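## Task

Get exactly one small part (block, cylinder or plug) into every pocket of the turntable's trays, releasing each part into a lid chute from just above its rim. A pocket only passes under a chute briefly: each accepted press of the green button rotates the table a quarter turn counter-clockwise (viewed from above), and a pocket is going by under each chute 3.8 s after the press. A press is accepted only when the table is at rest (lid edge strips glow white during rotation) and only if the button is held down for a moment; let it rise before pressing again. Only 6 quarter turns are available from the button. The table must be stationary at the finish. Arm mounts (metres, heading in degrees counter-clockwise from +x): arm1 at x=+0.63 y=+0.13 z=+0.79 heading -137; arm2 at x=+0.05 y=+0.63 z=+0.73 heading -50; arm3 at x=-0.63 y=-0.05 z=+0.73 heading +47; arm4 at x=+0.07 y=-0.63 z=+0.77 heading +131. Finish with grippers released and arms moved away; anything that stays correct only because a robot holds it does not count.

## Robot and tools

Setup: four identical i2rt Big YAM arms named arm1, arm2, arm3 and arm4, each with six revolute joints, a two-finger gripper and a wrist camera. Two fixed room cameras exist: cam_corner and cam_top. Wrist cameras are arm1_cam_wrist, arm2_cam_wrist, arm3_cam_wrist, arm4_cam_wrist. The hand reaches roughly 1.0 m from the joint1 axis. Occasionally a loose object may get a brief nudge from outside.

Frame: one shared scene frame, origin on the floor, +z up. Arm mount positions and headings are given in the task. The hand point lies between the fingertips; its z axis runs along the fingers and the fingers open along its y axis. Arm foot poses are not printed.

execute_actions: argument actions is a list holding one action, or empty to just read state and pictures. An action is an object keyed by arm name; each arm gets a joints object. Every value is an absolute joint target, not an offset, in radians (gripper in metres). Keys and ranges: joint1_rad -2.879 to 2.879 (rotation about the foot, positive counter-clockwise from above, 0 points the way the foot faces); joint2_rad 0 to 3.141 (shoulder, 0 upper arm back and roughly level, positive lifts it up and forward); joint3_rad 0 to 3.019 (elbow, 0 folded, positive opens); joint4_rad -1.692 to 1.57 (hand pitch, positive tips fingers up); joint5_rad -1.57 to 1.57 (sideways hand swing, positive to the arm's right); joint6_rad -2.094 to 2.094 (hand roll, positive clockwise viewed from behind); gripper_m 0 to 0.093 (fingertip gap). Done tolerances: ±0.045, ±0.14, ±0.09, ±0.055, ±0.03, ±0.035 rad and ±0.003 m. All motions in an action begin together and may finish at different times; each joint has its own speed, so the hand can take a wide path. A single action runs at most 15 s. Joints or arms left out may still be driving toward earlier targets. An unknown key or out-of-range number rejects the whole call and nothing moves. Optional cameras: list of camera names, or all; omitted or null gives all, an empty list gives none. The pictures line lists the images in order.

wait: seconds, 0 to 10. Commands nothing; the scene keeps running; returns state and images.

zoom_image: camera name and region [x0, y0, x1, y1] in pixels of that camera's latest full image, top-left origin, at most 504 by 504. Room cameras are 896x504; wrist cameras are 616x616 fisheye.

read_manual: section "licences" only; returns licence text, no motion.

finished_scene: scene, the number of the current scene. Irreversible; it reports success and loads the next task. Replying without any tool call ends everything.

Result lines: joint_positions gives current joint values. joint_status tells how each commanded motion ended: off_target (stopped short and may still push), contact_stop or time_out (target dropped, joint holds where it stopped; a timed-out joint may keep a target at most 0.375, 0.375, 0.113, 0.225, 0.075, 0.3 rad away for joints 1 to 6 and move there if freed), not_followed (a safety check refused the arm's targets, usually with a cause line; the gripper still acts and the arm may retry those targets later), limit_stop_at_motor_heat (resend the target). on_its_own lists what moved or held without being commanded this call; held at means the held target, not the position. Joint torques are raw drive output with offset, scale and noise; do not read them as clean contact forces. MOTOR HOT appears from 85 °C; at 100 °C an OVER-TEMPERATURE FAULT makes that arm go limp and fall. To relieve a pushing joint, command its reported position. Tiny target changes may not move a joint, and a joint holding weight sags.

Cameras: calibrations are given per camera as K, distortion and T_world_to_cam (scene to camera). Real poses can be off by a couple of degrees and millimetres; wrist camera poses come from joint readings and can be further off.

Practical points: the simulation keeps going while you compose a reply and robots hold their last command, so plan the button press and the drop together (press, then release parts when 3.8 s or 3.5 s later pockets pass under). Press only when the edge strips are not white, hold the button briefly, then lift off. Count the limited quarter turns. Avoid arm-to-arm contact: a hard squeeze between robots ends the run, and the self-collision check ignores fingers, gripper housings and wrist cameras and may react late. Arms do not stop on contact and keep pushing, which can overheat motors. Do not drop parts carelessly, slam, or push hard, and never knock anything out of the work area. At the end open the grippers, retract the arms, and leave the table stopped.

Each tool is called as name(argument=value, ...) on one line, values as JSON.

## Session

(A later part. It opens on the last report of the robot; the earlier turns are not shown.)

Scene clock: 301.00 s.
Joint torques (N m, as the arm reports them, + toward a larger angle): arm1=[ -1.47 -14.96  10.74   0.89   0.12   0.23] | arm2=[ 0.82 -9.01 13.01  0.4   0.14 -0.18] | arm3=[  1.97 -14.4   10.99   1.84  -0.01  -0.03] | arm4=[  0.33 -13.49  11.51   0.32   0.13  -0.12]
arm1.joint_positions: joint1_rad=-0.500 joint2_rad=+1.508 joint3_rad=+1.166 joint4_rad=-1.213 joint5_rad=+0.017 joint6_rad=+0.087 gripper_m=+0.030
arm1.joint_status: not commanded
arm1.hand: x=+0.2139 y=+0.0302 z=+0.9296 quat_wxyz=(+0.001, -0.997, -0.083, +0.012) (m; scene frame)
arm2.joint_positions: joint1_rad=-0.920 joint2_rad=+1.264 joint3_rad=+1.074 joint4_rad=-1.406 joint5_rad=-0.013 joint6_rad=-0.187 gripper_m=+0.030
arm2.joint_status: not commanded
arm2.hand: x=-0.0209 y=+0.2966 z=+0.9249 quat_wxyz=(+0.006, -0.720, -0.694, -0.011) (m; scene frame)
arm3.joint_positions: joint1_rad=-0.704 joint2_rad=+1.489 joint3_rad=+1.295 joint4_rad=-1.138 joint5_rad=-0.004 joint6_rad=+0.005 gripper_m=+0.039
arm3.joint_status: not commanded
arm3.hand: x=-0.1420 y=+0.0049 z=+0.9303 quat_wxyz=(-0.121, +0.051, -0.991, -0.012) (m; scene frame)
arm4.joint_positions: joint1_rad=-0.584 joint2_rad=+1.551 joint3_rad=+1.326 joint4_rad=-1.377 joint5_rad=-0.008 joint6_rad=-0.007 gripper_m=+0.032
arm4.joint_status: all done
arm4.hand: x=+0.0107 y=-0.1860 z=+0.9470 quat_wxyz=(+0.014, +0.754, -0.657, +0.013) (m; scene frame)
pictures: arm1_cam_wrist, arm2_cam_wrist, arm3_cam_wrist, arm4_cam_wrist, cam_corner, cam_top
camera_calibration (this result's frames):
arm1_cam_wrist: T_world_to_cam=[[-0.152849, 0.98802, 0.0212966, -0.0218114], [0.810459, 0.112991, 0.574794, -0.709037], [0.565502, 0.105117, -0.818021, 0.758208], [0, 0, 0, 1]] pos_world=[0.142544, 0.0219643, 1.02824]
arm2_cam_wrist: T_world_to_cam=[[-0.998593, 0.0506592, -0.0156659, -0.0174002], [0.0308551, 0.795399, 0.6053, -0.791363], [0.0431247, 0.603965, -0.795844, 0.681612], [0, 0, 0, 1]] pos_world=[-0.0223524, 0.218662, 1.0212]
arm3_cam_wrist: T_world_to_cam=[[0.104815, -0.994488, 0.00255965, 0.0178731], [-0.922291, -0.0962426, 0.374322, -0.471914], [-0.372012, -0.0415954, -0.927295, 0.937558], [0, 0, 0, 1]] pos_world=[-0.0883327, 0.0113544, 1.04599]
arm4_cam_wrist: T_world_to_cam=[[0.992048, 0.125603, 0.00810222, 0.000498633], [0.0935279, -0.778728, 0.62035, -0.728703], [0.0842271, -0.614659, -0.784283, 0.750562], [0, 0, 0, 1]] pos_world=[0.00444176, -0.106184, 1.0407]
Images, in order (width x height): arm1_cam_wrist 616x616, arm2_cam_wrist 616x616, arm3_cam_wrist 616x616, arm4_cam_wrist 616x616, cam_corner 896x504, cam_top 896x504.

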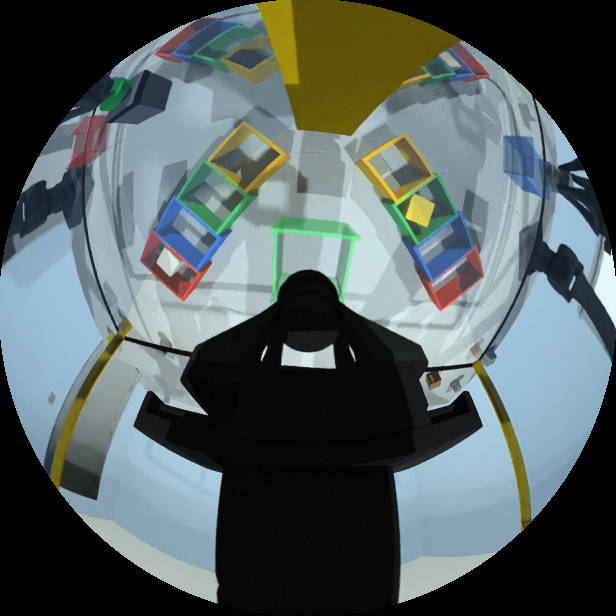

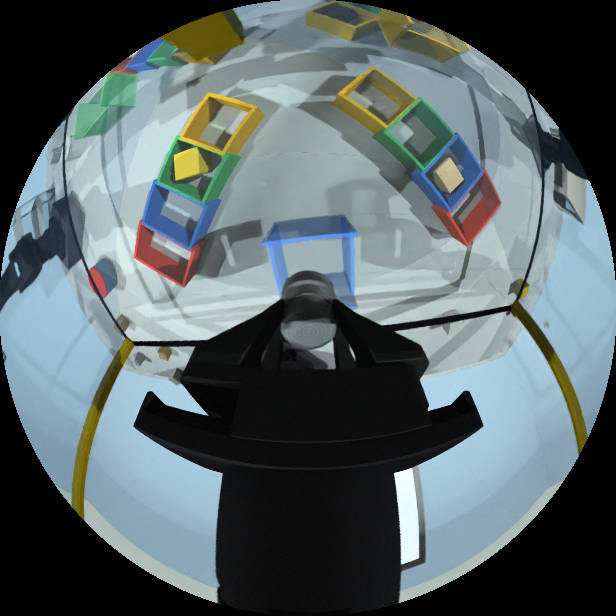

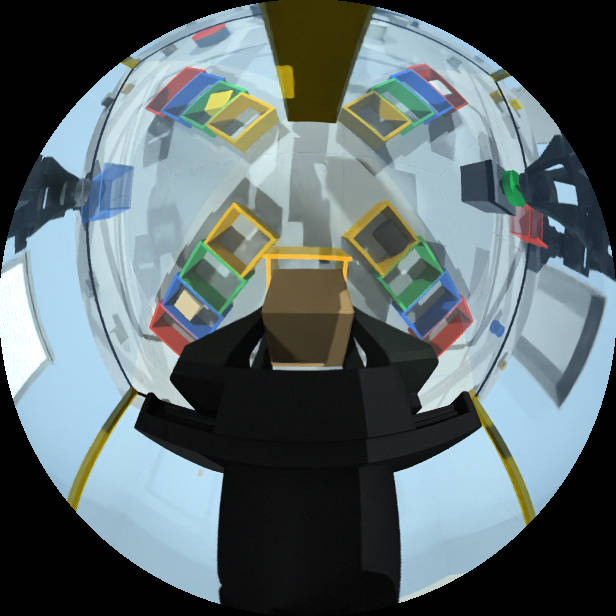

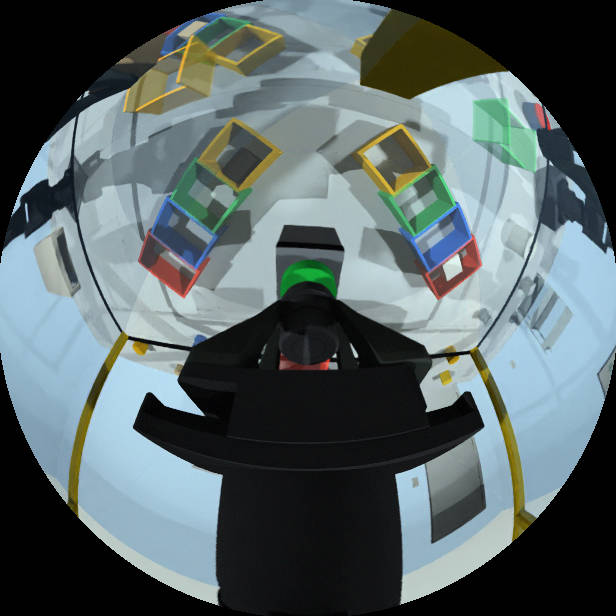

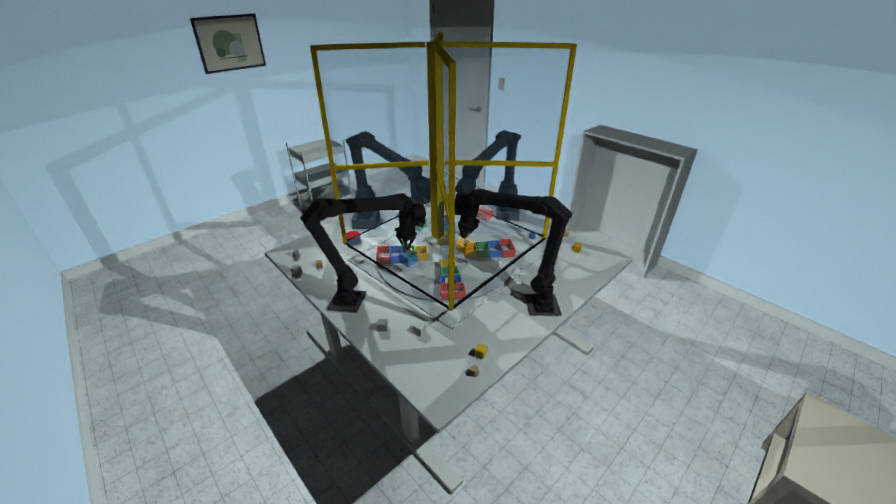

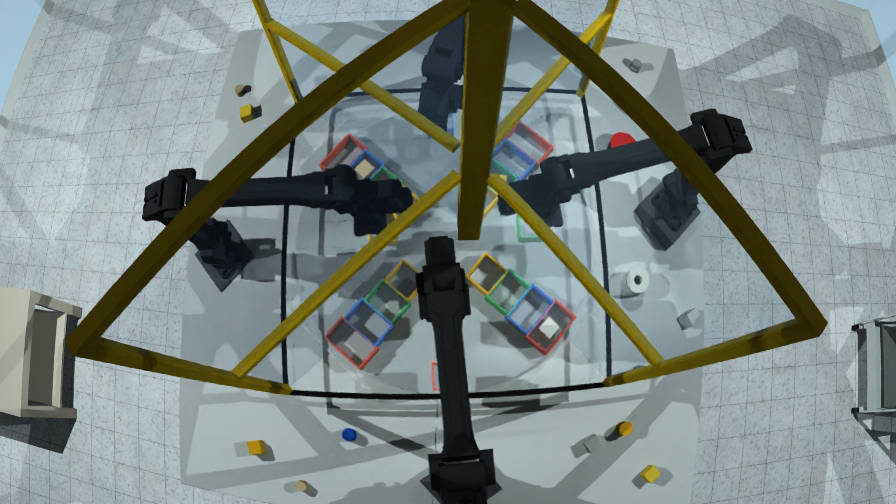

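execute_actions(actions=[{"arm4":{"joints":{"joint2_rad":1.63}}}], cameras=[])

execute_actions(actions=[{"arm4":{"joints":{"joint2_rad":1.48}}}], cameras=[])

execute_actions(actions=[{"arm4":{"joints":{"joint1_rad":-0.55,"joint2_rad":1.2,"joint3_rad":0.93,"joint4_rad":-1.3}}}], cameras=["cam_top"])

wait(seconds=0.9)

execute_actions(actions=[{"arm1":{"joints":{"gripper_m":0.093}},"arm2":{"joints":{"gripper_m":0.093}},"arm3":{"joints":{"gripper_m":0.093}},"arm4":{"joints":{"gripper_m":0.093}}}], cameras=["arm1_cam_wrist","arm2_cam_wrist","arm3_cam_wrist","arm4_cam_wrist"])

Scene clock: 309.93 s.
Joint torques (N m, as the arm reports them, + toward a larger angle): arm1=[ -1.47 -14.94  10.75   0.9    0.12   0.23] | arm2=[ 0.52 -9.36 13.03  0.41  0.13 -0.2 ] | arm3=[  2.21 -14.23  10.94   1.77  -0.03  -0.01] | arm4=[  1.09 -11.47  10.11   0.45   0.12  -0.08]
arm1.joint_positions: joint1_rad=-0.500 joint2_rad=+1.508 joint3_rad=+1.166 joint4_rad=-1.213 joint5_rad=+0.017 joint6_rad=+0.087 gripper_m=+0.030
arm1.joint_status: not commanded
arm1.hand: x=+0.2139 y=+0.0302 z=+0.9296 quat_wxyz=(+0.001, -0.997, -0.083, +0.012) (m; scene frame)
arm2.joint_positions: joint1_rad=-0.920 joint2_rad=+1.264 joint3_rad=+1.074 joint4_rad=-1.406 joint5_rad=-0.013 joint6_rad=-0.187 gripper_m=+0.030
arm2.joint_status: not commanded
arm2.hand: x=-0.0209 y=+0.2966 z=+0.9249 quat_wxyz=(+0.006, -0.720, -0.694, -0.011) (m; scene frame)
arm3.joint_positions: joint1_rad=-0.704 joint2_rad=+1.489 joint3_rad=+1.295 joint4_rad=-1.138 joint5_rad=-0.004 joint6_rad=+0.005 gripper_m=+0.039
arm3.joint_status: not commanded
arm3.hand: x=-0.1420 y=+0.0049 z=+0.9303 quat_wxyz=(-0.121, +0.051, -0.991, -0.012) (m; scene frame)
arm4.joint_positions: joint1_rad=-0.584 joint2_rad=+1.606 joint3_rad=+1.346 joint4_rad=-1.382 joint5_rad=-0.008 joint6_rad=-0.007 gripper_m=+0.032
arm4.joint_status: all done
arm4.hand: x=+0.0098 y=-0.1784 z=+0.9304 quat_wxyz=(+0.027, +0.754, -0.656, +0.028) (m; scene frame)
pictures: none
No camera images: the call's "cameras" was empty. Leave "cameras" out to get every camera's image.

Scene clock: 310.93 s.
Joint torques (N m, as the arm reports them, + toward a larger angle): arm1=[ -1.46 -14.99  10.75   0.89   0.12   0.23] | arm2=[ 0.9  -9.36 13.03  0.42  0.13 -0.17] | arm3=[  2.04 -14.3   10.88   1.83   0.     0.01] | arm4=[  0.89 -12.12  10.29   0.73   0.15  -0.07]
arm1.joint_positions: joint1_rad=-0.500 joint2_rad=+1.508 joint3_rad=+1.166 joint4_rad=-1.213 joint5_rad=+0.017 joint6_rad=+0.087 gripper_m=+0.030
arm1.joint_status: not commanded
arm1.hand: x=+0.2139 y=+0.0302 z=+0.9296 quat_wxyz=(+0.001, -0.997, -0.083, +0.012) (m; scene frame)
arm2.joint_positions: joint1_rad=-0.920 joint2_rad=+1.264 joint3_rad=+1.074 joint4_rad=-1.406 joint5_rad=-0.013 joint6_rad=-0.187 gripper_m=+0.030
arm2.joint_status: not commanded
arm2.hand: x=-0.0209 y=+0.2966 z=+0.9249 quat_wxyz=(+0.006, -0.720, -0.694, -0.011) (m; scene frame)
arm3.joint_positions: joint1_rad=-0.704 joint2_rad=+1.489 joint3_rad=+1.295 joint4_rad=-1.138 joint5_rad=-0.004 joint6_rad=+0.005 gripper_m=+0.039
arm3.joint_status: not commanded
arm3.hand: x=-0.1420 y=+0.0049 z=+0.9303 quat_wxyz=(-0.121, +0.051, -0.991, -0.012) (m; scene frame)
arm4.joint_positions: joint1_rad=-0.584 joint2_rad=+1.478 joint3_rad=+1.346 joint4_rad=-1.382 joint5_rad=-0.008 joint6_rad=-0.007 gripper_m=+0.032
arm4.joint_status: all done
arm4.hand: x=+0.0105 y=-0.1856 z=+0.9853 quat_wxyz=(-0.015, +0.754, -0.656, -0.020) (m; scene frame)
pictures: none
No camera images: the call's "cameras" was empty. Leave "cameras" out to get every camera's image.

Scene clock: 312.13 s.
Joint torques (N m, as the arm reports them, + toward a larger angle): arm1=[ -1.41 -14.96  10.73   0.9    0.12   0.22] | arm2=[ 0.75 -9.36 13.07  0.38  0.16 -0.19] | arm3=[  1.82 -14.03  10.88   1.77  -0.02   0.  ] | arm4=[ 0.6  -7.96  7.83  0.55  0.14 -0.09]
arm1.joint_positions: joint1_rad=-0.500 joint2_rad=+1.508 joint3_rad=+1.166 joint4_rad=-1.213 joint5_rad=+0.017 joint6_rad=+0.087 gripper_m=+0.030
arm1.joint_status: not commanded
arm1.hand: x=+0.2139 y=+0.0302 z=+0.9296 quat_wxyz=(+0.001, -0.997, -0.083, +0.012) (m; scene frame)
arm2.joint_positions: joint1_rad=-0.920 joint2_rad=+1.264 joint3_rad=+1.074 joint4_rad=-1.406 joint5_rad=-0.013 joint6_rad=-0.187 gripper_m=+0.030
arm2.joint_status: not commanded
arm2.hand: x=-0.0209 y=+0.2966 z=+0.9249 quat_wxyz=(+0.006, -0.720, -0.694, -0.011) (m; scene frame)
arm3.joint_positions: joint1_rad=-0.704 joint2_rad=+1.489 joint3_rad=+1.295 joint4_rad=-1.138 joint5_rad=-0.004 joint6_rad=+0.005 gripper_m=+0.039
arm3.joint_status: not commanded
arm3.hand: x=-0.1420 y=+0.0049 z=+0.9303 quat_wxyz=(-0.121, +0.051, -0.991, -0.012) (m; scene frame)
arm4.joint_positions: joint1_rad=-0.552 joint2_rad=+1.203 joint3_rad=+0.922 joint4_rad=-1.309 joint5_rad=-0.008 joint6_rad=-0.007 gripper_m=+0.032
arm4.joint_status: all done
arm4.hand: x=+0.0188 y=-0.3221 z=+0.9248 quat_wxyz=(+0.010, +0.765, -0.644, +0.009) (m; scene frame)
pictures: cam_top
Images, in order (width x height): cam_top 896x504.

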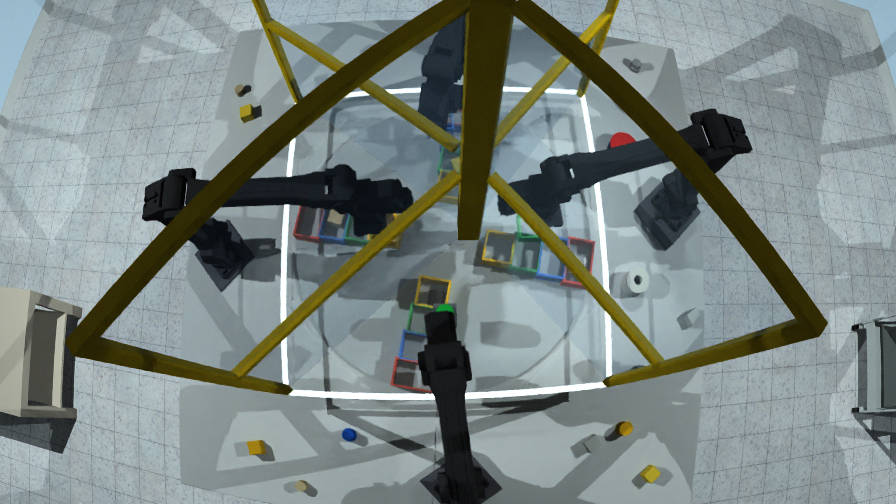

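Scene clock: 313.03 s.
Joint torques (N m, as the arm reports them, + toward a larger angle): arm1=[ -1.39 -14.96  10.74   0.89   0.12   0.23] | arm2=[ 0.99 -9.12 13.08  0.35  0.16 -0.21] | arm3=[  1.98 -14.36  10.96   1.81   0.02   0.01] | arm4=[ 0.66 -7.89  7.9   0.47  0.11 -0.08]
arm1.joint_positions: joint1_rad=-0.500 joint2_rad=+1.508 joint3_rad=+1.166 joint4_rad=-1.213 joint5_rad=+0.017 joint6_rad=+0.087 gripper_m=+0.030
arm1.joint_status: not commanded
arm1.hand: x=+0.2139 y=+0.0302 z=+0.9296 quat_wxyz=(+0.001, -0.997, -0.083, +0.012) (m; scene frame)
arm2.joint_positions: joint1_rad=-0.920 joint2_rad=+1.264 joint3_rad=+1.074 joint4_rad=-1.406 joint5_rad=-0.013 joint6_rad=-0.187 gripper_m=+0.030
arm2.joint_status: not commanded
arm2.hand: x=-0.0209 y=+0.2966 z=+0.9249 quat_wxyz=(+0.006, -0.720, -0.694, -0.011) (m; scene frame)
arm3.joint_positions: joint1_rad=-0.704 joint2_rad=+1.489 joint3_rad=+1.295 joint4_rad=-1.138 joint5_rad=-0.004 joint6_rad=+0.005 gripper_m=+0.039
arm3.joint_status: not commanded
arm3.hand: x=-0.1420 y=+0.0049 z=+0.9303 quat_wxyz=(-0.121, +0.051, -0.991, -0.012) (m; scene frame)
arm4.joint_positions: joint1_rad=-0.552 joint2_rad=+1.203 joint3_rad=+0.922 joint4_rad=-1.309 joint5_rad=-0.008 joint6_rad=-0.007 gripper_m=+0.032
arm4.joint_status: all done
arm4.hand: x=+0.0188 y=-0.3221 z=+0.9248 quat_wxyz=(+0.010, +0.765, -0.644, +0.009) (m; scene frame)
wait: 0.90 s; at rest by 0.27 s
pictures: arm1_cam_wrist, arm2_cam_wrist, arm3_cam_wrist, arm4_cam_wrist, cam_corner, cam_top
camera_calibration (this result's frames):
arm1_cam_wrist: T_world_to_cam=[[-0.152849, 0.98802, 0.0212966, -0.0218114], [0.810459, 0.112991, 0.574794, -0.709037], [0.565502, 0.105117, -0.818021, 0.758208], [0, 0, 0, 1]] pos_world=[0.142544, 0.0219643, 1.02824]
arm2_cam_wrist: T_world_to_cam=[[-0.998593, 0.0506592, -0.0156659, -0.0174002], [0.0308551, 0.795399, 0.6053, -0.791363], [0.0431247, 0.603965, -0.795844, 0.681612], [0, 0, 0, 1]] pos_world=[-0.0223524, 0.218662, 1.0212]
arm3_cam_wrist: T_world_to_cam=[[0.104815, -0.994488, 0.00255965, 0.0178731], [-0.922291, -0.0962426, 0.374322, -0.471914], [-0.372012, -0.0415954, -0.927295, 0.937558], [0, 0, 0, 1]] pos_world=[-0.0883327, 0.0113544, 1.04599]
arm4_cam_wrist: T_world_to_cam=[[0.987522, 0.157285, 0.00781629, 0.0202977], [0.119699, -0.78194, 0.611753, -0.815269], [0.102331, -0.603184, -0.79101, 0.658327], [0, 0, 0, 1]] pos_world=[0.0101751, -0.243592, 1.01933]
Images, in order (width x height): arm1_cam_wrist 616x616, arm2_cam_wrist 616x616, arm3_cam_wrist 616x616, arm4_cam_wrist 616x616, cam_corner 896x504, cam_top 896x504.

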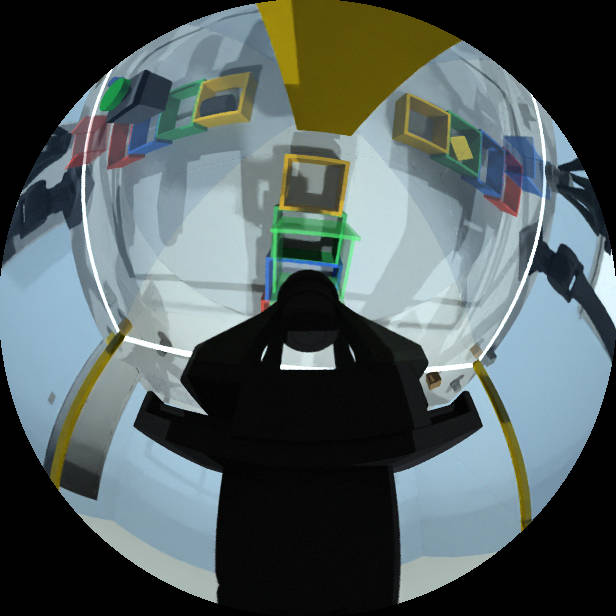

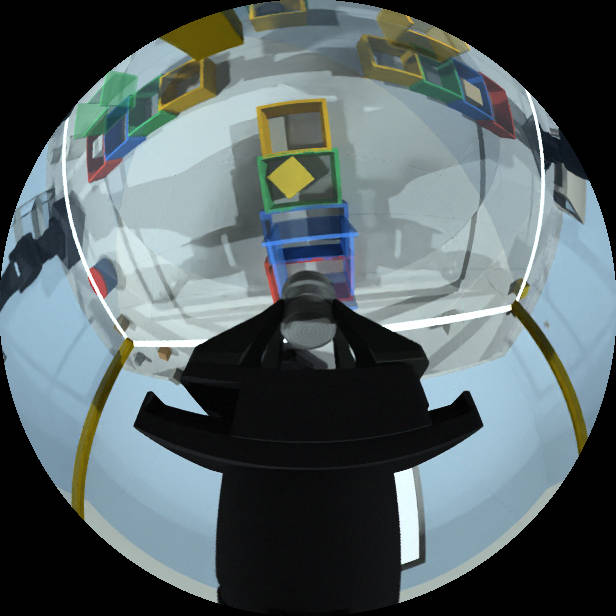

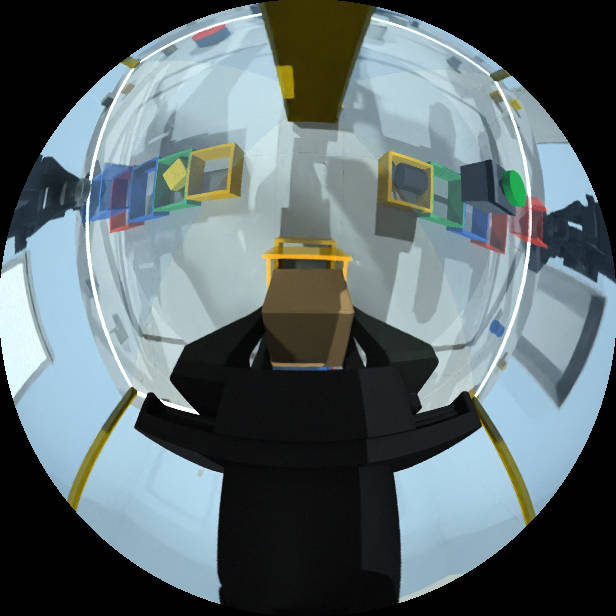

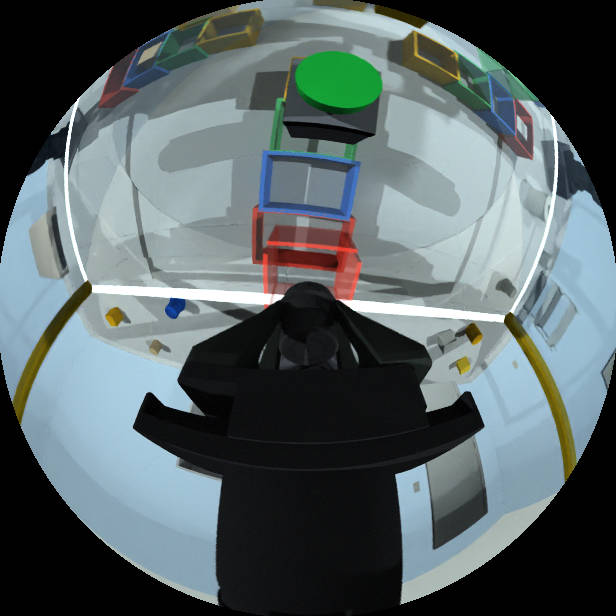

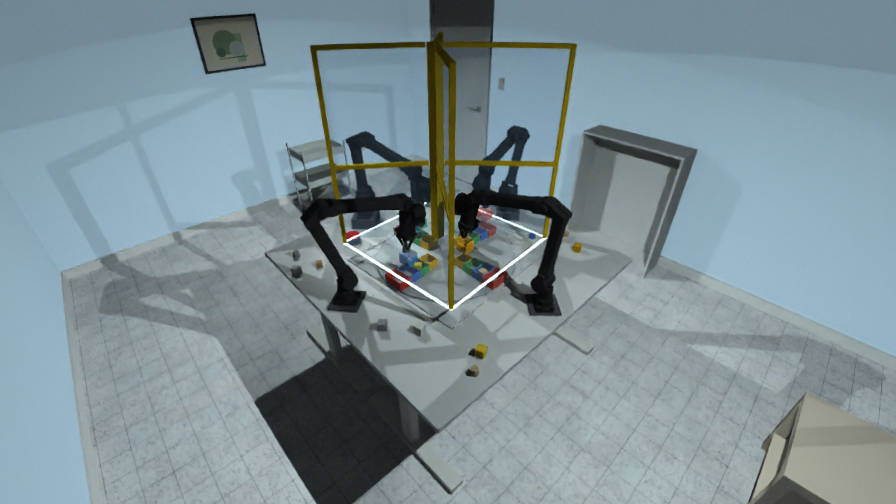

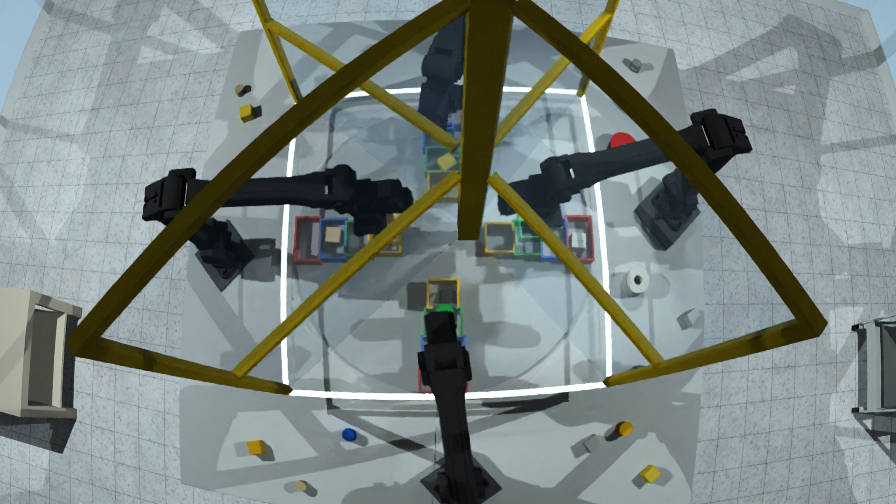

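Scene clock: 313.73 s.
Joint torques (N m, as the arm reports them, + toward a larger angle): arm1=[ -1.45 -14.97  10.74   0.9    0.11   0.22] | arm2=[ 0.89 -9.32 13.14  0.36  0.14 -0.19] | arm3=[  2.25 -14.64  10.94   1.78   0.     0.01] | arm4=[ 0.36 -7.31  7.84  0.47  0.15 -0.07]
arm1.joint_positions: joint1_rad=-0.500 joint2_rad=+1.508 joint3_rad=+1.166 joint4_rad=-1.213 joint5_rad=+0.017 joint6_rad=+0.088 gripper_m=+0.093
arm1.joint_status: all done
arm1.hand: x=+0.2139 y=+0.0302 z=+0.9296 quat_wxyz=(+0.001, -0.997, -0.082, +0.012) (m; scene frame)
arm2.joint_positions: joint1_rad=-0.920 joint2_rad=+1.264 joint3_rad=+1.074 joint4_rad=-1.406 joint5_rad=-0.013 joint6_rad=-0.187 gripper_m=+0.093
arm2.joint_status: all done
arm2.hand: x=-0.0209 y=+0.2966 z=+0.9249 quat_wxyz=(+0.006, -0.720, -0.694, -0.011) (m; scene frame)
arm3.joint_positions: joint1_rad=-0.704 joint2_rad=+1.489 joint3_rad=+1.295 joint4_rad=-1.138 joint5_rad=-0.004 joint6_rad=+0.005 gripper_m=+0.093
arm3.joint_status: all done
arm3.hand: x=-0.1420 y=+0.0049 z=+0.9303 quat_wxyz=(-0.121, +0.051, -0.991, -0.012) (m; scene frame)
arm4.joint_positions: joint1_rad=-0.552 joint2_rad=+1.203 joint3_rad=+0.922 joint4_rad=-1.309 joint5_rad=-0.008 joint6_rad=-0.007 gripper_m=+0.093
arm4.joint_status: all done
arm4.hand: x=+0.0188 y=-0.3221 z=+0.9248 quat_wxyz=(+0.010, +0.765, -0.644, +0.009) (m; scene frame)
pictures: arm1_cam_wrist, arm2_cam_wrist, arm3_cam_wrist, arm4_cam_wrist
camera_calibration (this result's frames):
arm1_cam_wrist: T_world_to_cam=[[-0.152473, 0.988078, 0.0212874, -0.0218853], [0.810503, 0.112687, 0.574793, -0.709036], [0.565542, 0.104894, -0.818022, 0.758207], [0, 0, 0, 1]] pos_world=[0.142541, 0.0219924, 1.02824]
arm2_cam_wrist: T_world_to_cam=[[-0.998593, 0.0506592, -0.0156659, -0.0174002], [0.0308551, 0.795399, 0.6053, -0.791363], [0.0431247, 0.603965, -0.795844, 0.681612], [0, 0, 0, 1]] pos_world=[-0.0223524, 0.218662, 1.0212]
arm3_cam_wrist: T_world_to_cam=[[0.104815, -0.994488, 0.00255965, 0.0178731], [-0.922291, -0.0962426, 0.374322, -0.471914], [-0.372012, -0.0415954, -0.927295, 0.937558], [0, 0, 0, 1]] pos_world=[-0.0883327, 0.0113544, 1.04599]
arm4_cam_wrist: T_world_to_cam=[[0.987522, 0.157285, 0.00781629, 0.0202977], [0.119699, -0.78194, 0.611753, -0.815269], [0.102331, -0.603184, -0.79101, 0.658327], [0, 0, 0, 1]] pos_world=[0.0101751, -0.243592, 1.01933]
Images, in order (width x height): arm1_cam_wrist 616x616, arm2_cam_wrist 616x616, arm3_cam_wrist 616x616, arm4_cam_wrist 616x616.

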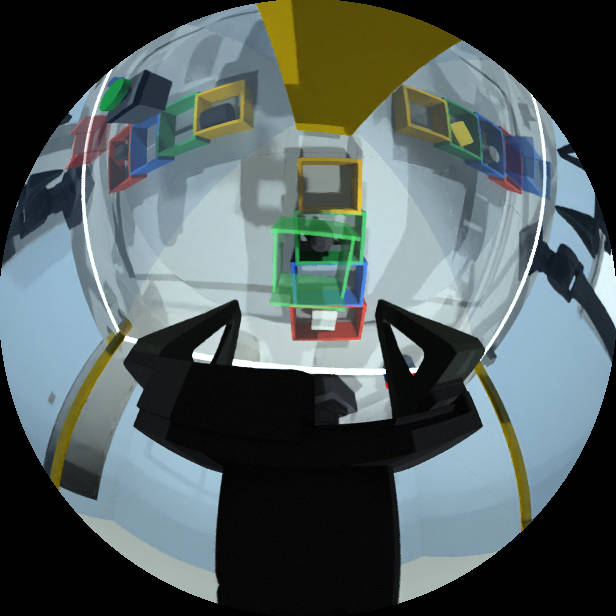

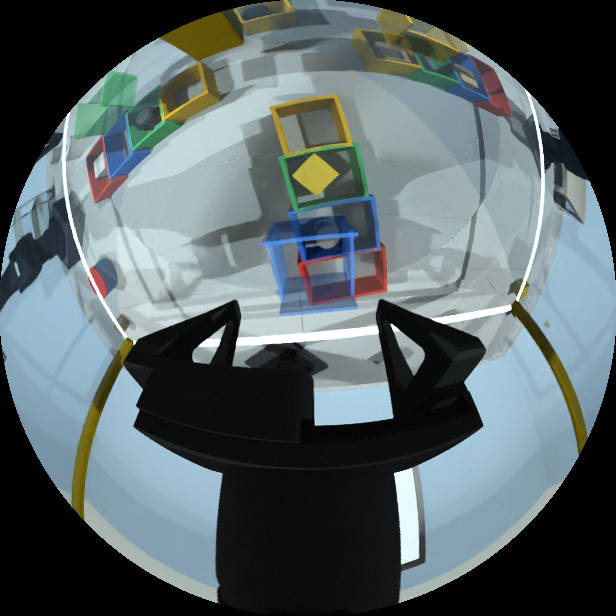

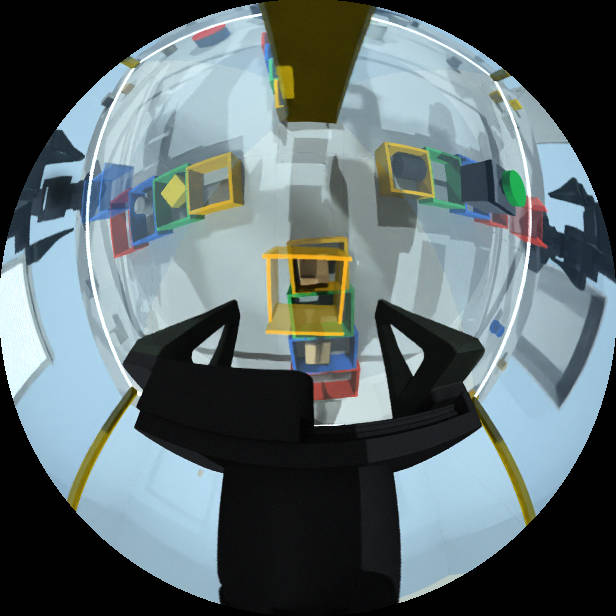

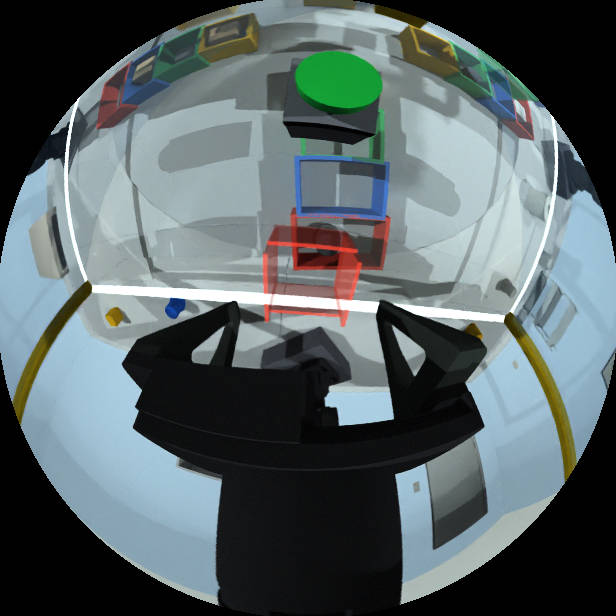

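execute_actions(actions=[{"arm1":{"joints":{"joint2_rad":0.9,"joint3_rad":0.94,"joint4_rad":-1.6,"joint6_rad":0,"gripper_m":0.08}},"arm2":{"joints":{"joint2_rad":0.9,"joint3_rad":1.0,"joint4_rad":-1.65,"joint6_rad":0}},"arm3":{"joints":{"joint2_rad":0.9,"joint3_rad":1.0,"joint4_rad":-1.65}},"arm4":{"joints":{"joint2_rad":0.9,"joint3_rad":0.94,"joint4_rad":-1.6}}}], cameras=[])

execute_actions(actions=[{"arm1":{"joints":{"joint1_rad":0.615}},"arm2":{"joints":{"joint1_rad":-2.235}},"arm3":{"joints":{"joint1_rad":-2.135}},"arm4":{"joints":{"joint1_rad":-2.285}}}], cameras=[])

execute_actions(actions=[{"arm1":{"joints":{"joint2_rad":1.72,"joint3_rad":1.08,"joint4_rad":-0.885}},"arm2":{"joints":{"joint2_rad":1.27,"joint3_rad":0.83,"joint4_rad":-1.107}},"arm3":{"joints":{"joint2_rad":1.89,"joint3_rad":1.515,"joint4_rad":-1.15}},"arm4":{"joints":{"joint2_rad":1.91,"joint3_rad":1.445,"joint4_rad":-1.05}}}])

Scene clock: 338.57 s.
Joint torques (N m, as the arm reports them, + toward a larger angle): arm1=[-1.52 -2.21 10.08 -0.16  0.11 -0.02] | arm2=[ 0.91 -2.82  9.58  0.12  0.16  0.14] | arm3=[ 2.3  -2.62  7.67  0.14 -0.02  0.01] | arm4=[ 0.97 -3.5   9.06 -0.49  0.13 -0.08]
arm1.joint_positions: joint1_rad=-0.500 joint2_rad=+0.891 joint3_rad=+0.932 joint4_rad=-1.589 joint5_rad=+0.017 joint6_rad=+0.013 gripper_m=+0.080
arm1.joint_status: all done
arm1.hand: x=+0.4138 y=+0.0828 z=+1.0267 quat_wxyz=(+0.001, -0.993, -0.119, +0.016) (m; scene frame)
arm2.joint_positions: joint1_rad=-0.920 joint2_rad=+0.884 joint3_rad=+1.000 joint4_rad=-1.645 joint5_rad=-0.013 joint6_rad=-0.014 gripper_m=+0.093
arm2.joint_status: all done
arm2.hand: x=+0.0059 y=+0.4107 z=+0.9959 quat_wxyz=(-0.014, -0.777, -0.629, +0.016) (m; scene frame)
arm3.joint_positions: joint1_rad=-0.704 joint2_rad=+0.894 joint3_rad=+1.003 joint4_rad=-1.638 joint5_rad=-0.004 joint6_rad=+0.005 gripper_m=+0.093
arm3.joint_status: all done
arm3.hand: x=-0.4047 y=-0.0240 z=+0.9923 quat_wxyz=(-0.023, +0.052, -0.998, -0.006) (m; scene frame)
arm4.joint_positions: joint1_rad=-0.552 joint2_rad=+0.895 joint3_rad=+0.922 joint4_rad=-1.588 joint5_rad=-0.008 joint6_rad=-0.007 gripper_m=+0.093
arm4.joint_status: all done
arm4.hand: x=+0.0329 y=-0.4096 z=+1.0018 quat_wxyz=(+0.001, +0.765, -0.644, -0.002) (m; scene frame)
pictures: none
No camera images: the call's "cameras" was empty. Leave "cameras" out to get every camera's image.

Scene clock: 340.43 s.
Joint torques (N m, as the arm reports them, + toward a larger angle): arm1=[-0.06 -2.09  9.98 -0.19  0.12  0.  ] | arm2=[ 0.25 -2.51  9.54  0.14  0.15  0.13] | arm3=[ 0.37 -2.96  7.67  0.12 -0.06  0.  ] | arm4=[ 0.36 -3.21  9.03 -0.51  0.14 -0.09]
arm1.joint_positions: joint1_rad=+0.605 joint2_rad=+0.893 joint3_rad=+0.932 joint4_rad=-1.589 joint5_rad=+0.017 joint6_rad=+0.012 gripper_m=+0.080
arm1.joint_status: all done
arm1.hand: x=+0.5808 y=-0.0826 z=+1.0273 quat_wxyz=(-0.003, -0.782, -0.623, +0.019) (m; scene frame)
arm2.joint_positions: joint1_rad=-2.231 joint2_rad=+0.887 joint3_rad=+1.000 joint4_rad=-1.645 joint5_rad=-0.012 joint6_rad=-0.012 gripper_m=+0.093
arm2.joint_status: all done
arm2.hand: x=-0.1701 y=+0.6196 z=+0.9977 quat_wxyz=(-0.005, -0.999, -0.024, +0.024) (m; scene frame)
arm3.joint_positions: joint1_rad=-2.127 joint2_rad=+0.897 joint3_rad=+1.003 joint4_rad=-1.638 joint5_rad=-0.003 joint6_rad=+0.005 gripper_m=+0.093
arm3.joint_status: all done
arm3.hand: x=-0.5731 y=-0.2694 z=+0.9897 quat_wxyz=(-0.016, -0.613, -0.790, +0.007) (m; scene frame)
arm4.joint_positions: joint1_rad=-2.282 joint2_rad=+0.896 joint3_rad=+0.922 joint4_rad=-1.588 joint5_rad=-0.008 joint6_rad=-0.007 gripper_m=+0.093
arm4.joint_status: all done
arm4.hand: x=+0.2924 y=-0.6267 z=+1.0043 quat_wxyz=(-0.007, +0.005, -1.000, -0.001) (m; scene frame)
pictures: none
No camera images: the call's "cameras" was empty. Leave "cameras" out to get every camera's image.

Scene clock: 342.17 s.
Joint torques (N m, as the arm reports them, + toward a larger angle): arm1=[ -0.03 -16.38   9.37   0.94   0.12   0.  ] | arm2=[ 0.19 -7.71  8.75  0.64  0.14  0.15] | arm3=[  0.78 -19.26   9.22   0.94  -0.04   0.01] | arm4=[  0.35 -18.58   8.8    0.63   0.1   -0.06]
arm1.joint_positions: joint1_rad=+0.605 joint2_rad=+1.726 joint3_rad=+1.057 joint4_rad=-0.900 joint5_rad=+0.017 joint6_rad=+0.012 gripper_m=+0.080
arm1.joint_status: all done
arm1.hand: x=+0.5325 y=-0.3037 z=+0.8041 quat_wxyz=(+0.003, -0.782, -0.623, +0.011) (m; scene frame)
arm2.joint_positions: joint1_rad=-2.231 joint2_rad=+1.272 joint3_rad=+0.831 joint4_rad=-1.117 joint5_rad=-0.012 joint6_rad=-0.012 gripper_m=+0.093
arm2.joint_status: all done
arm2.hand: x=-0.2712 y=+0.6164 z=+0.8377 quat_wxyz=(-0.005, -1.000, -0.024, +0.011) (m; scene frame)
arm3.joint_positions: joint1_rad=-2.127 joint2_rad=+1.900 joint3_rad=+1.486 joint4_rad=-1.160 joint5_rad=-0.003 joint6_rad=+0.005 gripper_m=+0.093
arm3.joint_status: all done
arm3.hand: x=-0.4889 y=-0.5868 z=+0.7917 quat_wxyz=(+0.001, -0.613, -0.790, -0.006) (m; scene frame)
arm4.joint_positions: joint1_rad=-2.282 joint2_rad=+1.934 joint3_rad=+1.413 joint4_rad=-1.062 joint5_rad=-0.008 joint6_rad=-0.007 gripper_m=+0.093
arm4.joint_status: all done
arm4.hand: x=+0.6192 y=-0.6267 z=+0.7974 quat_wxyz=(+0.004, +0.005, -1.000, -0.001) (m; scene frame)
pictures: arm1_cam_wrist, arm2_cam_wrist, arm3_cam_wrist, arm4_cam_wrist, cam_corner, cam_top
camera_calibration (this result's frames):
arm1_cam_wrist: T_world_to_cam=[[-0.971658, 0.233677, 0.0357121, 0.554763], [0.210216, 0.785058, 0.582661, -0.339895], [0.108118, 0.573654, -0.811931, 0.891415], [0, 0, 0, 1]] pos_world=[0.514113, -0.374163, 0.901998]
arm2_cam_wrist: T_world_to_cam=[[-0.0357235, 0.999189, -0.0185678, -0.606042], [0.823183, 0.0399556, 0.566369, -0.272091], [0.566652, 0.00494801, -0.823943, 0.964688], [0, 0, 0, 1]] pos_world=[-0.344312, 0.611649, 0.937699]
arm3_cam_wrist: T_world_to_cam=[[-0.967683, -0.252131, 0.00433974, -0.624026], [-0.200338, 0.779127, 0.593991, -0.104211], [-0.153144, 0.573926, -0.80446, 1.02626], [0, 0, 0, 1]] pos_world=[-0.467571, -0.66514, 0.890194]
arm4_cam_wrist: T_world_to_cam=[[-0.00210864, -0.999953, 0.00948592, -0.637506], [-0.802457, 0.00735236, 0.596665, 0.0302889], [-0.596707, -0.00635389, -0.802434, 1.12841], [0, 0, 0, 1]] pos_world=[0.696292, -0.630529, 0.893451]
Images, in order (width x height): arm1_cam_wrist 616x616, arm2_cam_wrist 616x616, arm3_cam_wrist 616x616, arm4_cam_wrist 616x616, cam_corner 896x504, cam_top 896x504.

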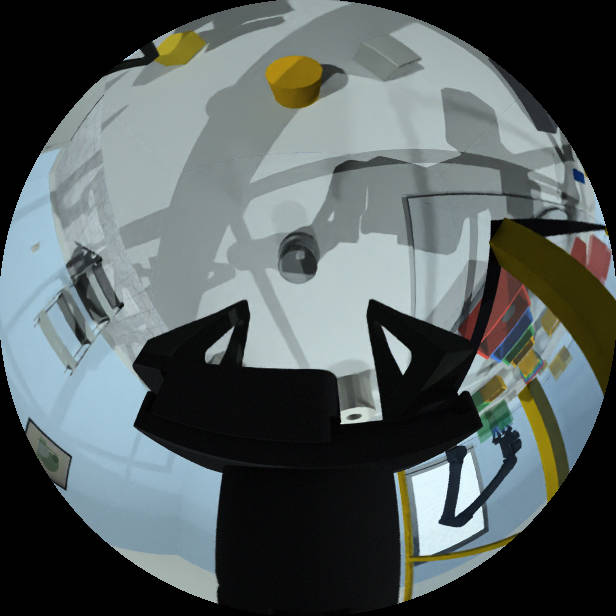

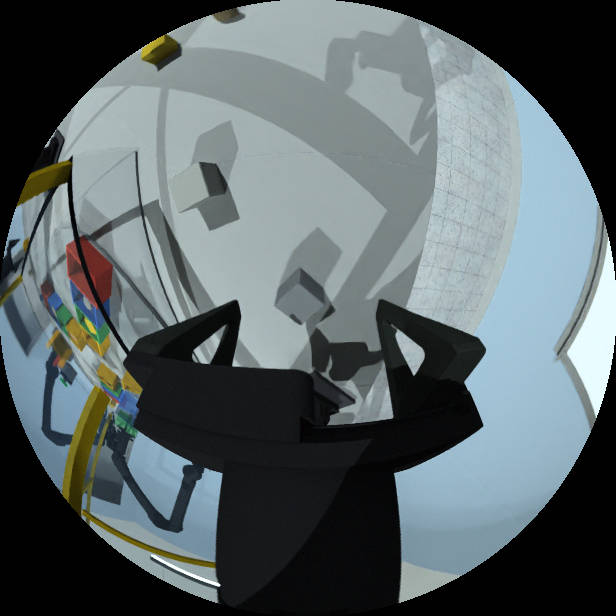

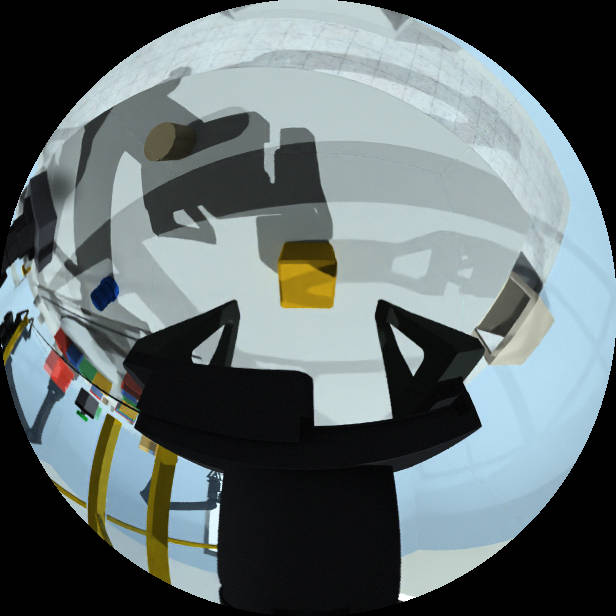

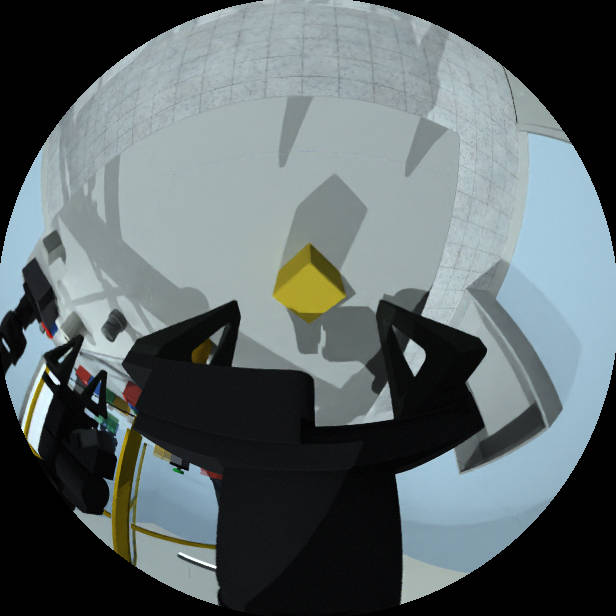

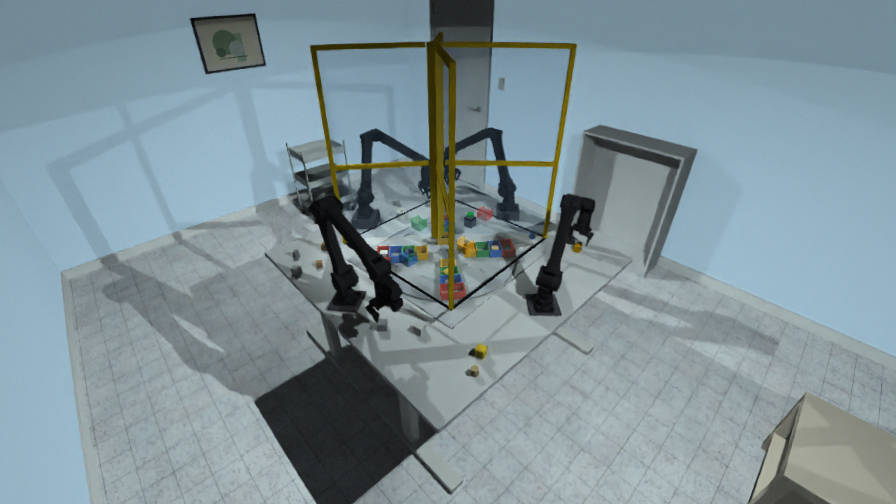

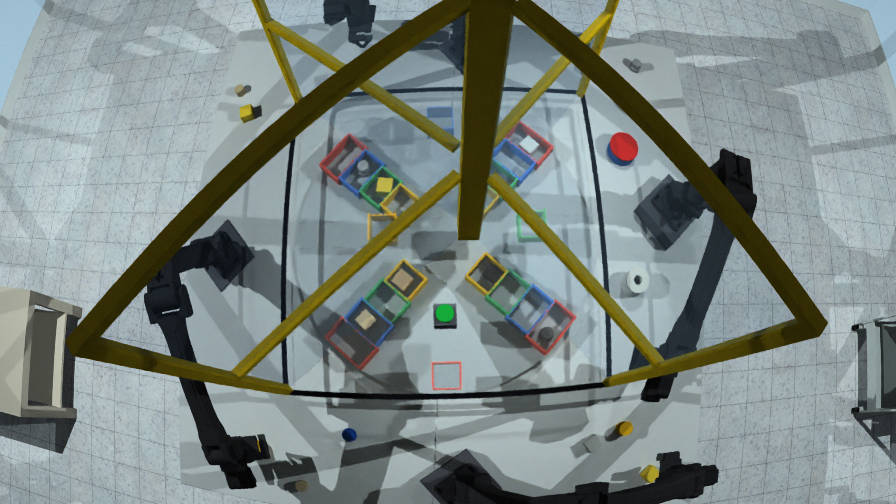

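execute_actions(actions=[{"arm1":{"joints":{"joint1_rad":0.632,"joint2_rad":1.865,"joint3_rad":1.04,"joint4_rad":-0.72}},"arm2":{"joints":{"joint1_rad":-2.183,"joint2_rad":1.33,"joint3_rad":0.572,"joint4_rad":-0.8,"joint6_rad":0.59}},"arm3":{"joints":{"joint2_rad":1.965,"joint3_rad":1.435,"joint4_rad":-1.015}},"arm4":{"joints":{"joint2_rad":1.985,"joint3_rad":1.335,"joint4_rad":-0.895,"joint6_rad":0.79}}}], cameras=["arm1_cam_wrist","arm2_cam_wrist","arm3_cam_wrist","arm4_cam_wrist"])

Scene clock: 357.73 s.
Joint torques (N m, as the arm reports them, + toward a larger angle): arm1=[  0.03 -17.43   7.29   0.9    0.12   0.  ] | arm2=[ 0.74 -6.34  7.35  0.58  0.2   0.15] | arm3=[  1.23 -19.75   7.14   1.16  -0.09  -0.01] | arm4=[  0.46 -18.27   6.33   0.73   0.29   0.05]
arm1.joint_positions: joint1_rad=+0.621 joint2_rad=+1.876 joint3_rad=+1.029 joint4_rad=-0.735 joint5_rad=+0.017 joint6_rad=+0.012 gripper_m=+0.080
arm1.joint_status: all done
arm1.hand: x=+0.5386 y=-0.3092 z=+0.7320 quat_wxyz=(+0.007, -0.777, -0.630, +0.007) (m; scene frame)
arm2.joint_positions: joint1_rad=-2.186 joint2_rad=+1.320 joint3_rad=+0.571 joint4_rad=-0.810 joint5_rad=-0.012 joint6_rad=+0.576 gripper_m=+0.093
arm2.joint_status: all done
arm2.hand: x=-0.2238 y=+0.6062 z=+0.7419 quat_wxyz=(-0.008, -0.969, +0.245, +0.009) (m; scene frame)
arm3.joint_positions: joint1_rad=-2.128 joint2_rad=+1.969 joint3_rad=+1.432 joint4_rad=-1.029 joint5_rad=-0.003 joint6_rad=+0.005 gripper_m=+0.093
arm3.joint_status: all done
arm3.hand: x=-0.4884 y=-0.5899 z=+0.7364 quat_wxyz=(-0.002, -0.613, -0.790, -0.003) (m; scene frame)
arm4.joint_positions: joint1_rad=-2.283 joint2_rad=+1.999 joint3_rad=+1.330 joint4_rad=-0.908 joint5_rad=-0.011 joint6_rad=+0.777 gripper_m=+0.093
arm4.joint_status: all done
arm4.hand: x=+0.6104 y=-0.6269 z=+0.7372 quat_wxyz=(+0.001, -0.377, -0.926, -0.002) (m; scene frame)
pictures: arm1_cam_wrist, arm2_cam_wrist, arm3_cam_wrist, arm4_cam_wrist
camera_calibration (this result's frames):
arm1_cam_wrist: T_world_to_cam=[[-0.975352, 0.217665, 0.0362053, 0.561148], [0.196303, 0.781016, 0.592857, -0.296129], [0.100768, 0.585352, -0.804493, 0.837499], [0, 0, 0, 1]] pos_world=[0.521055, -0.381092, 0.829008]
arm2_cam_wrist: T_world_to_cam=[[0.486848, 0.873018, -0.0286194, -0.395019], [0.722855, -0.384282, 0.574289, -0.0275887], [0.490366, -0.300279, -0.818152, 1.02257], [0, 0, 0, 1]] pos_world=[-0.289176, 0.641313, 0.841155]
arm3_cam_wrist: T_world_to_cam=[[-0.967892, -0.251316, 0.0050941, -0.624243], [-0.200528, 0.784196, 0.587219, -0.0609565], [-0.151572, 0.567342, -0.809412, 0.984213], [0, 0, 0, 1]] pos_world=[-0.467244, -0.667466, 0.835609]
arm4_cam_wrist: T_world_to_cam=[[-0.707798, -0.706361, 0.00869329, -0.0217049], [-0.564749, 0.573204, 0.593714, 0.270959], [-0.424359, 0.41532, -0.804629, 1.23566], [0, 0, 0, 1]] pos_world=[0.662026, -0.683841, 0.833567]
Images, in order (width x height): arm1_cam_wrist 616x616, arm2_cam_wrist 616x616, arm3_cam_wrist 616x616, arm4_cam_wrist 616x616.

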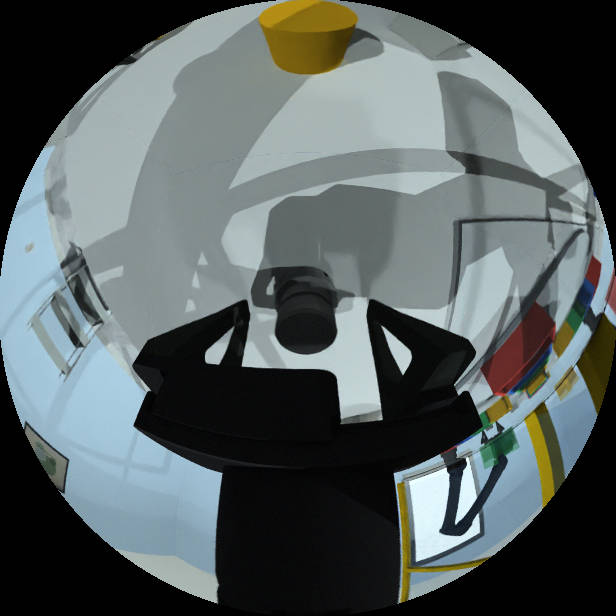

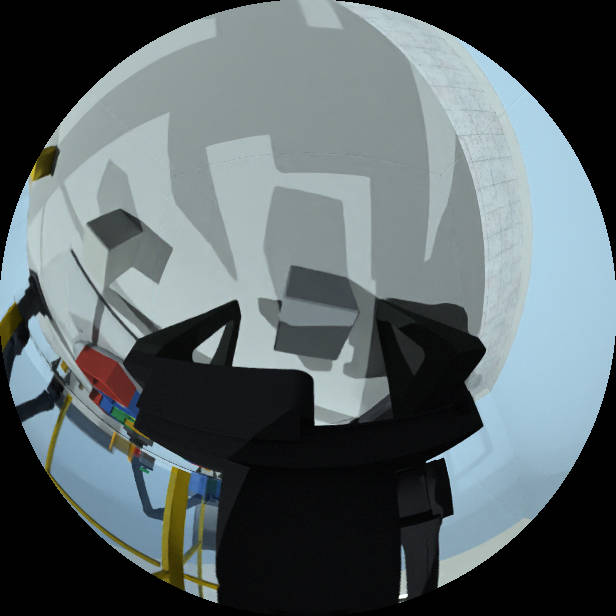

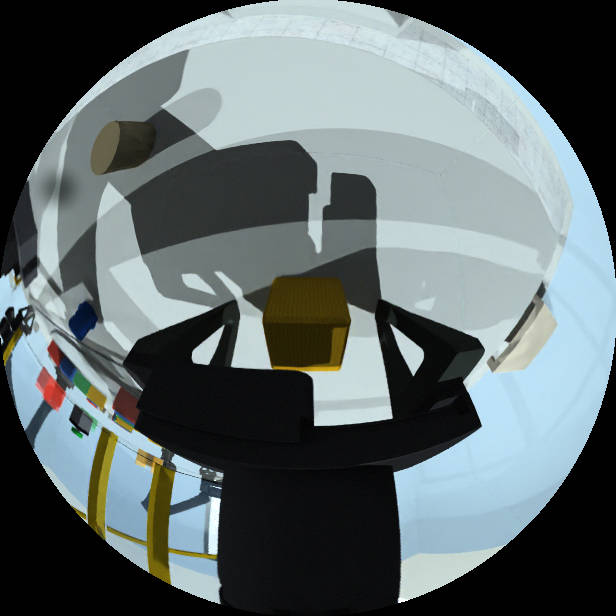

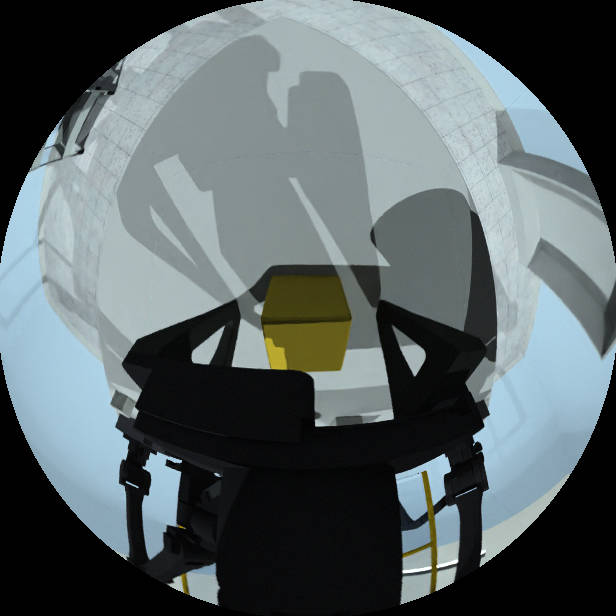

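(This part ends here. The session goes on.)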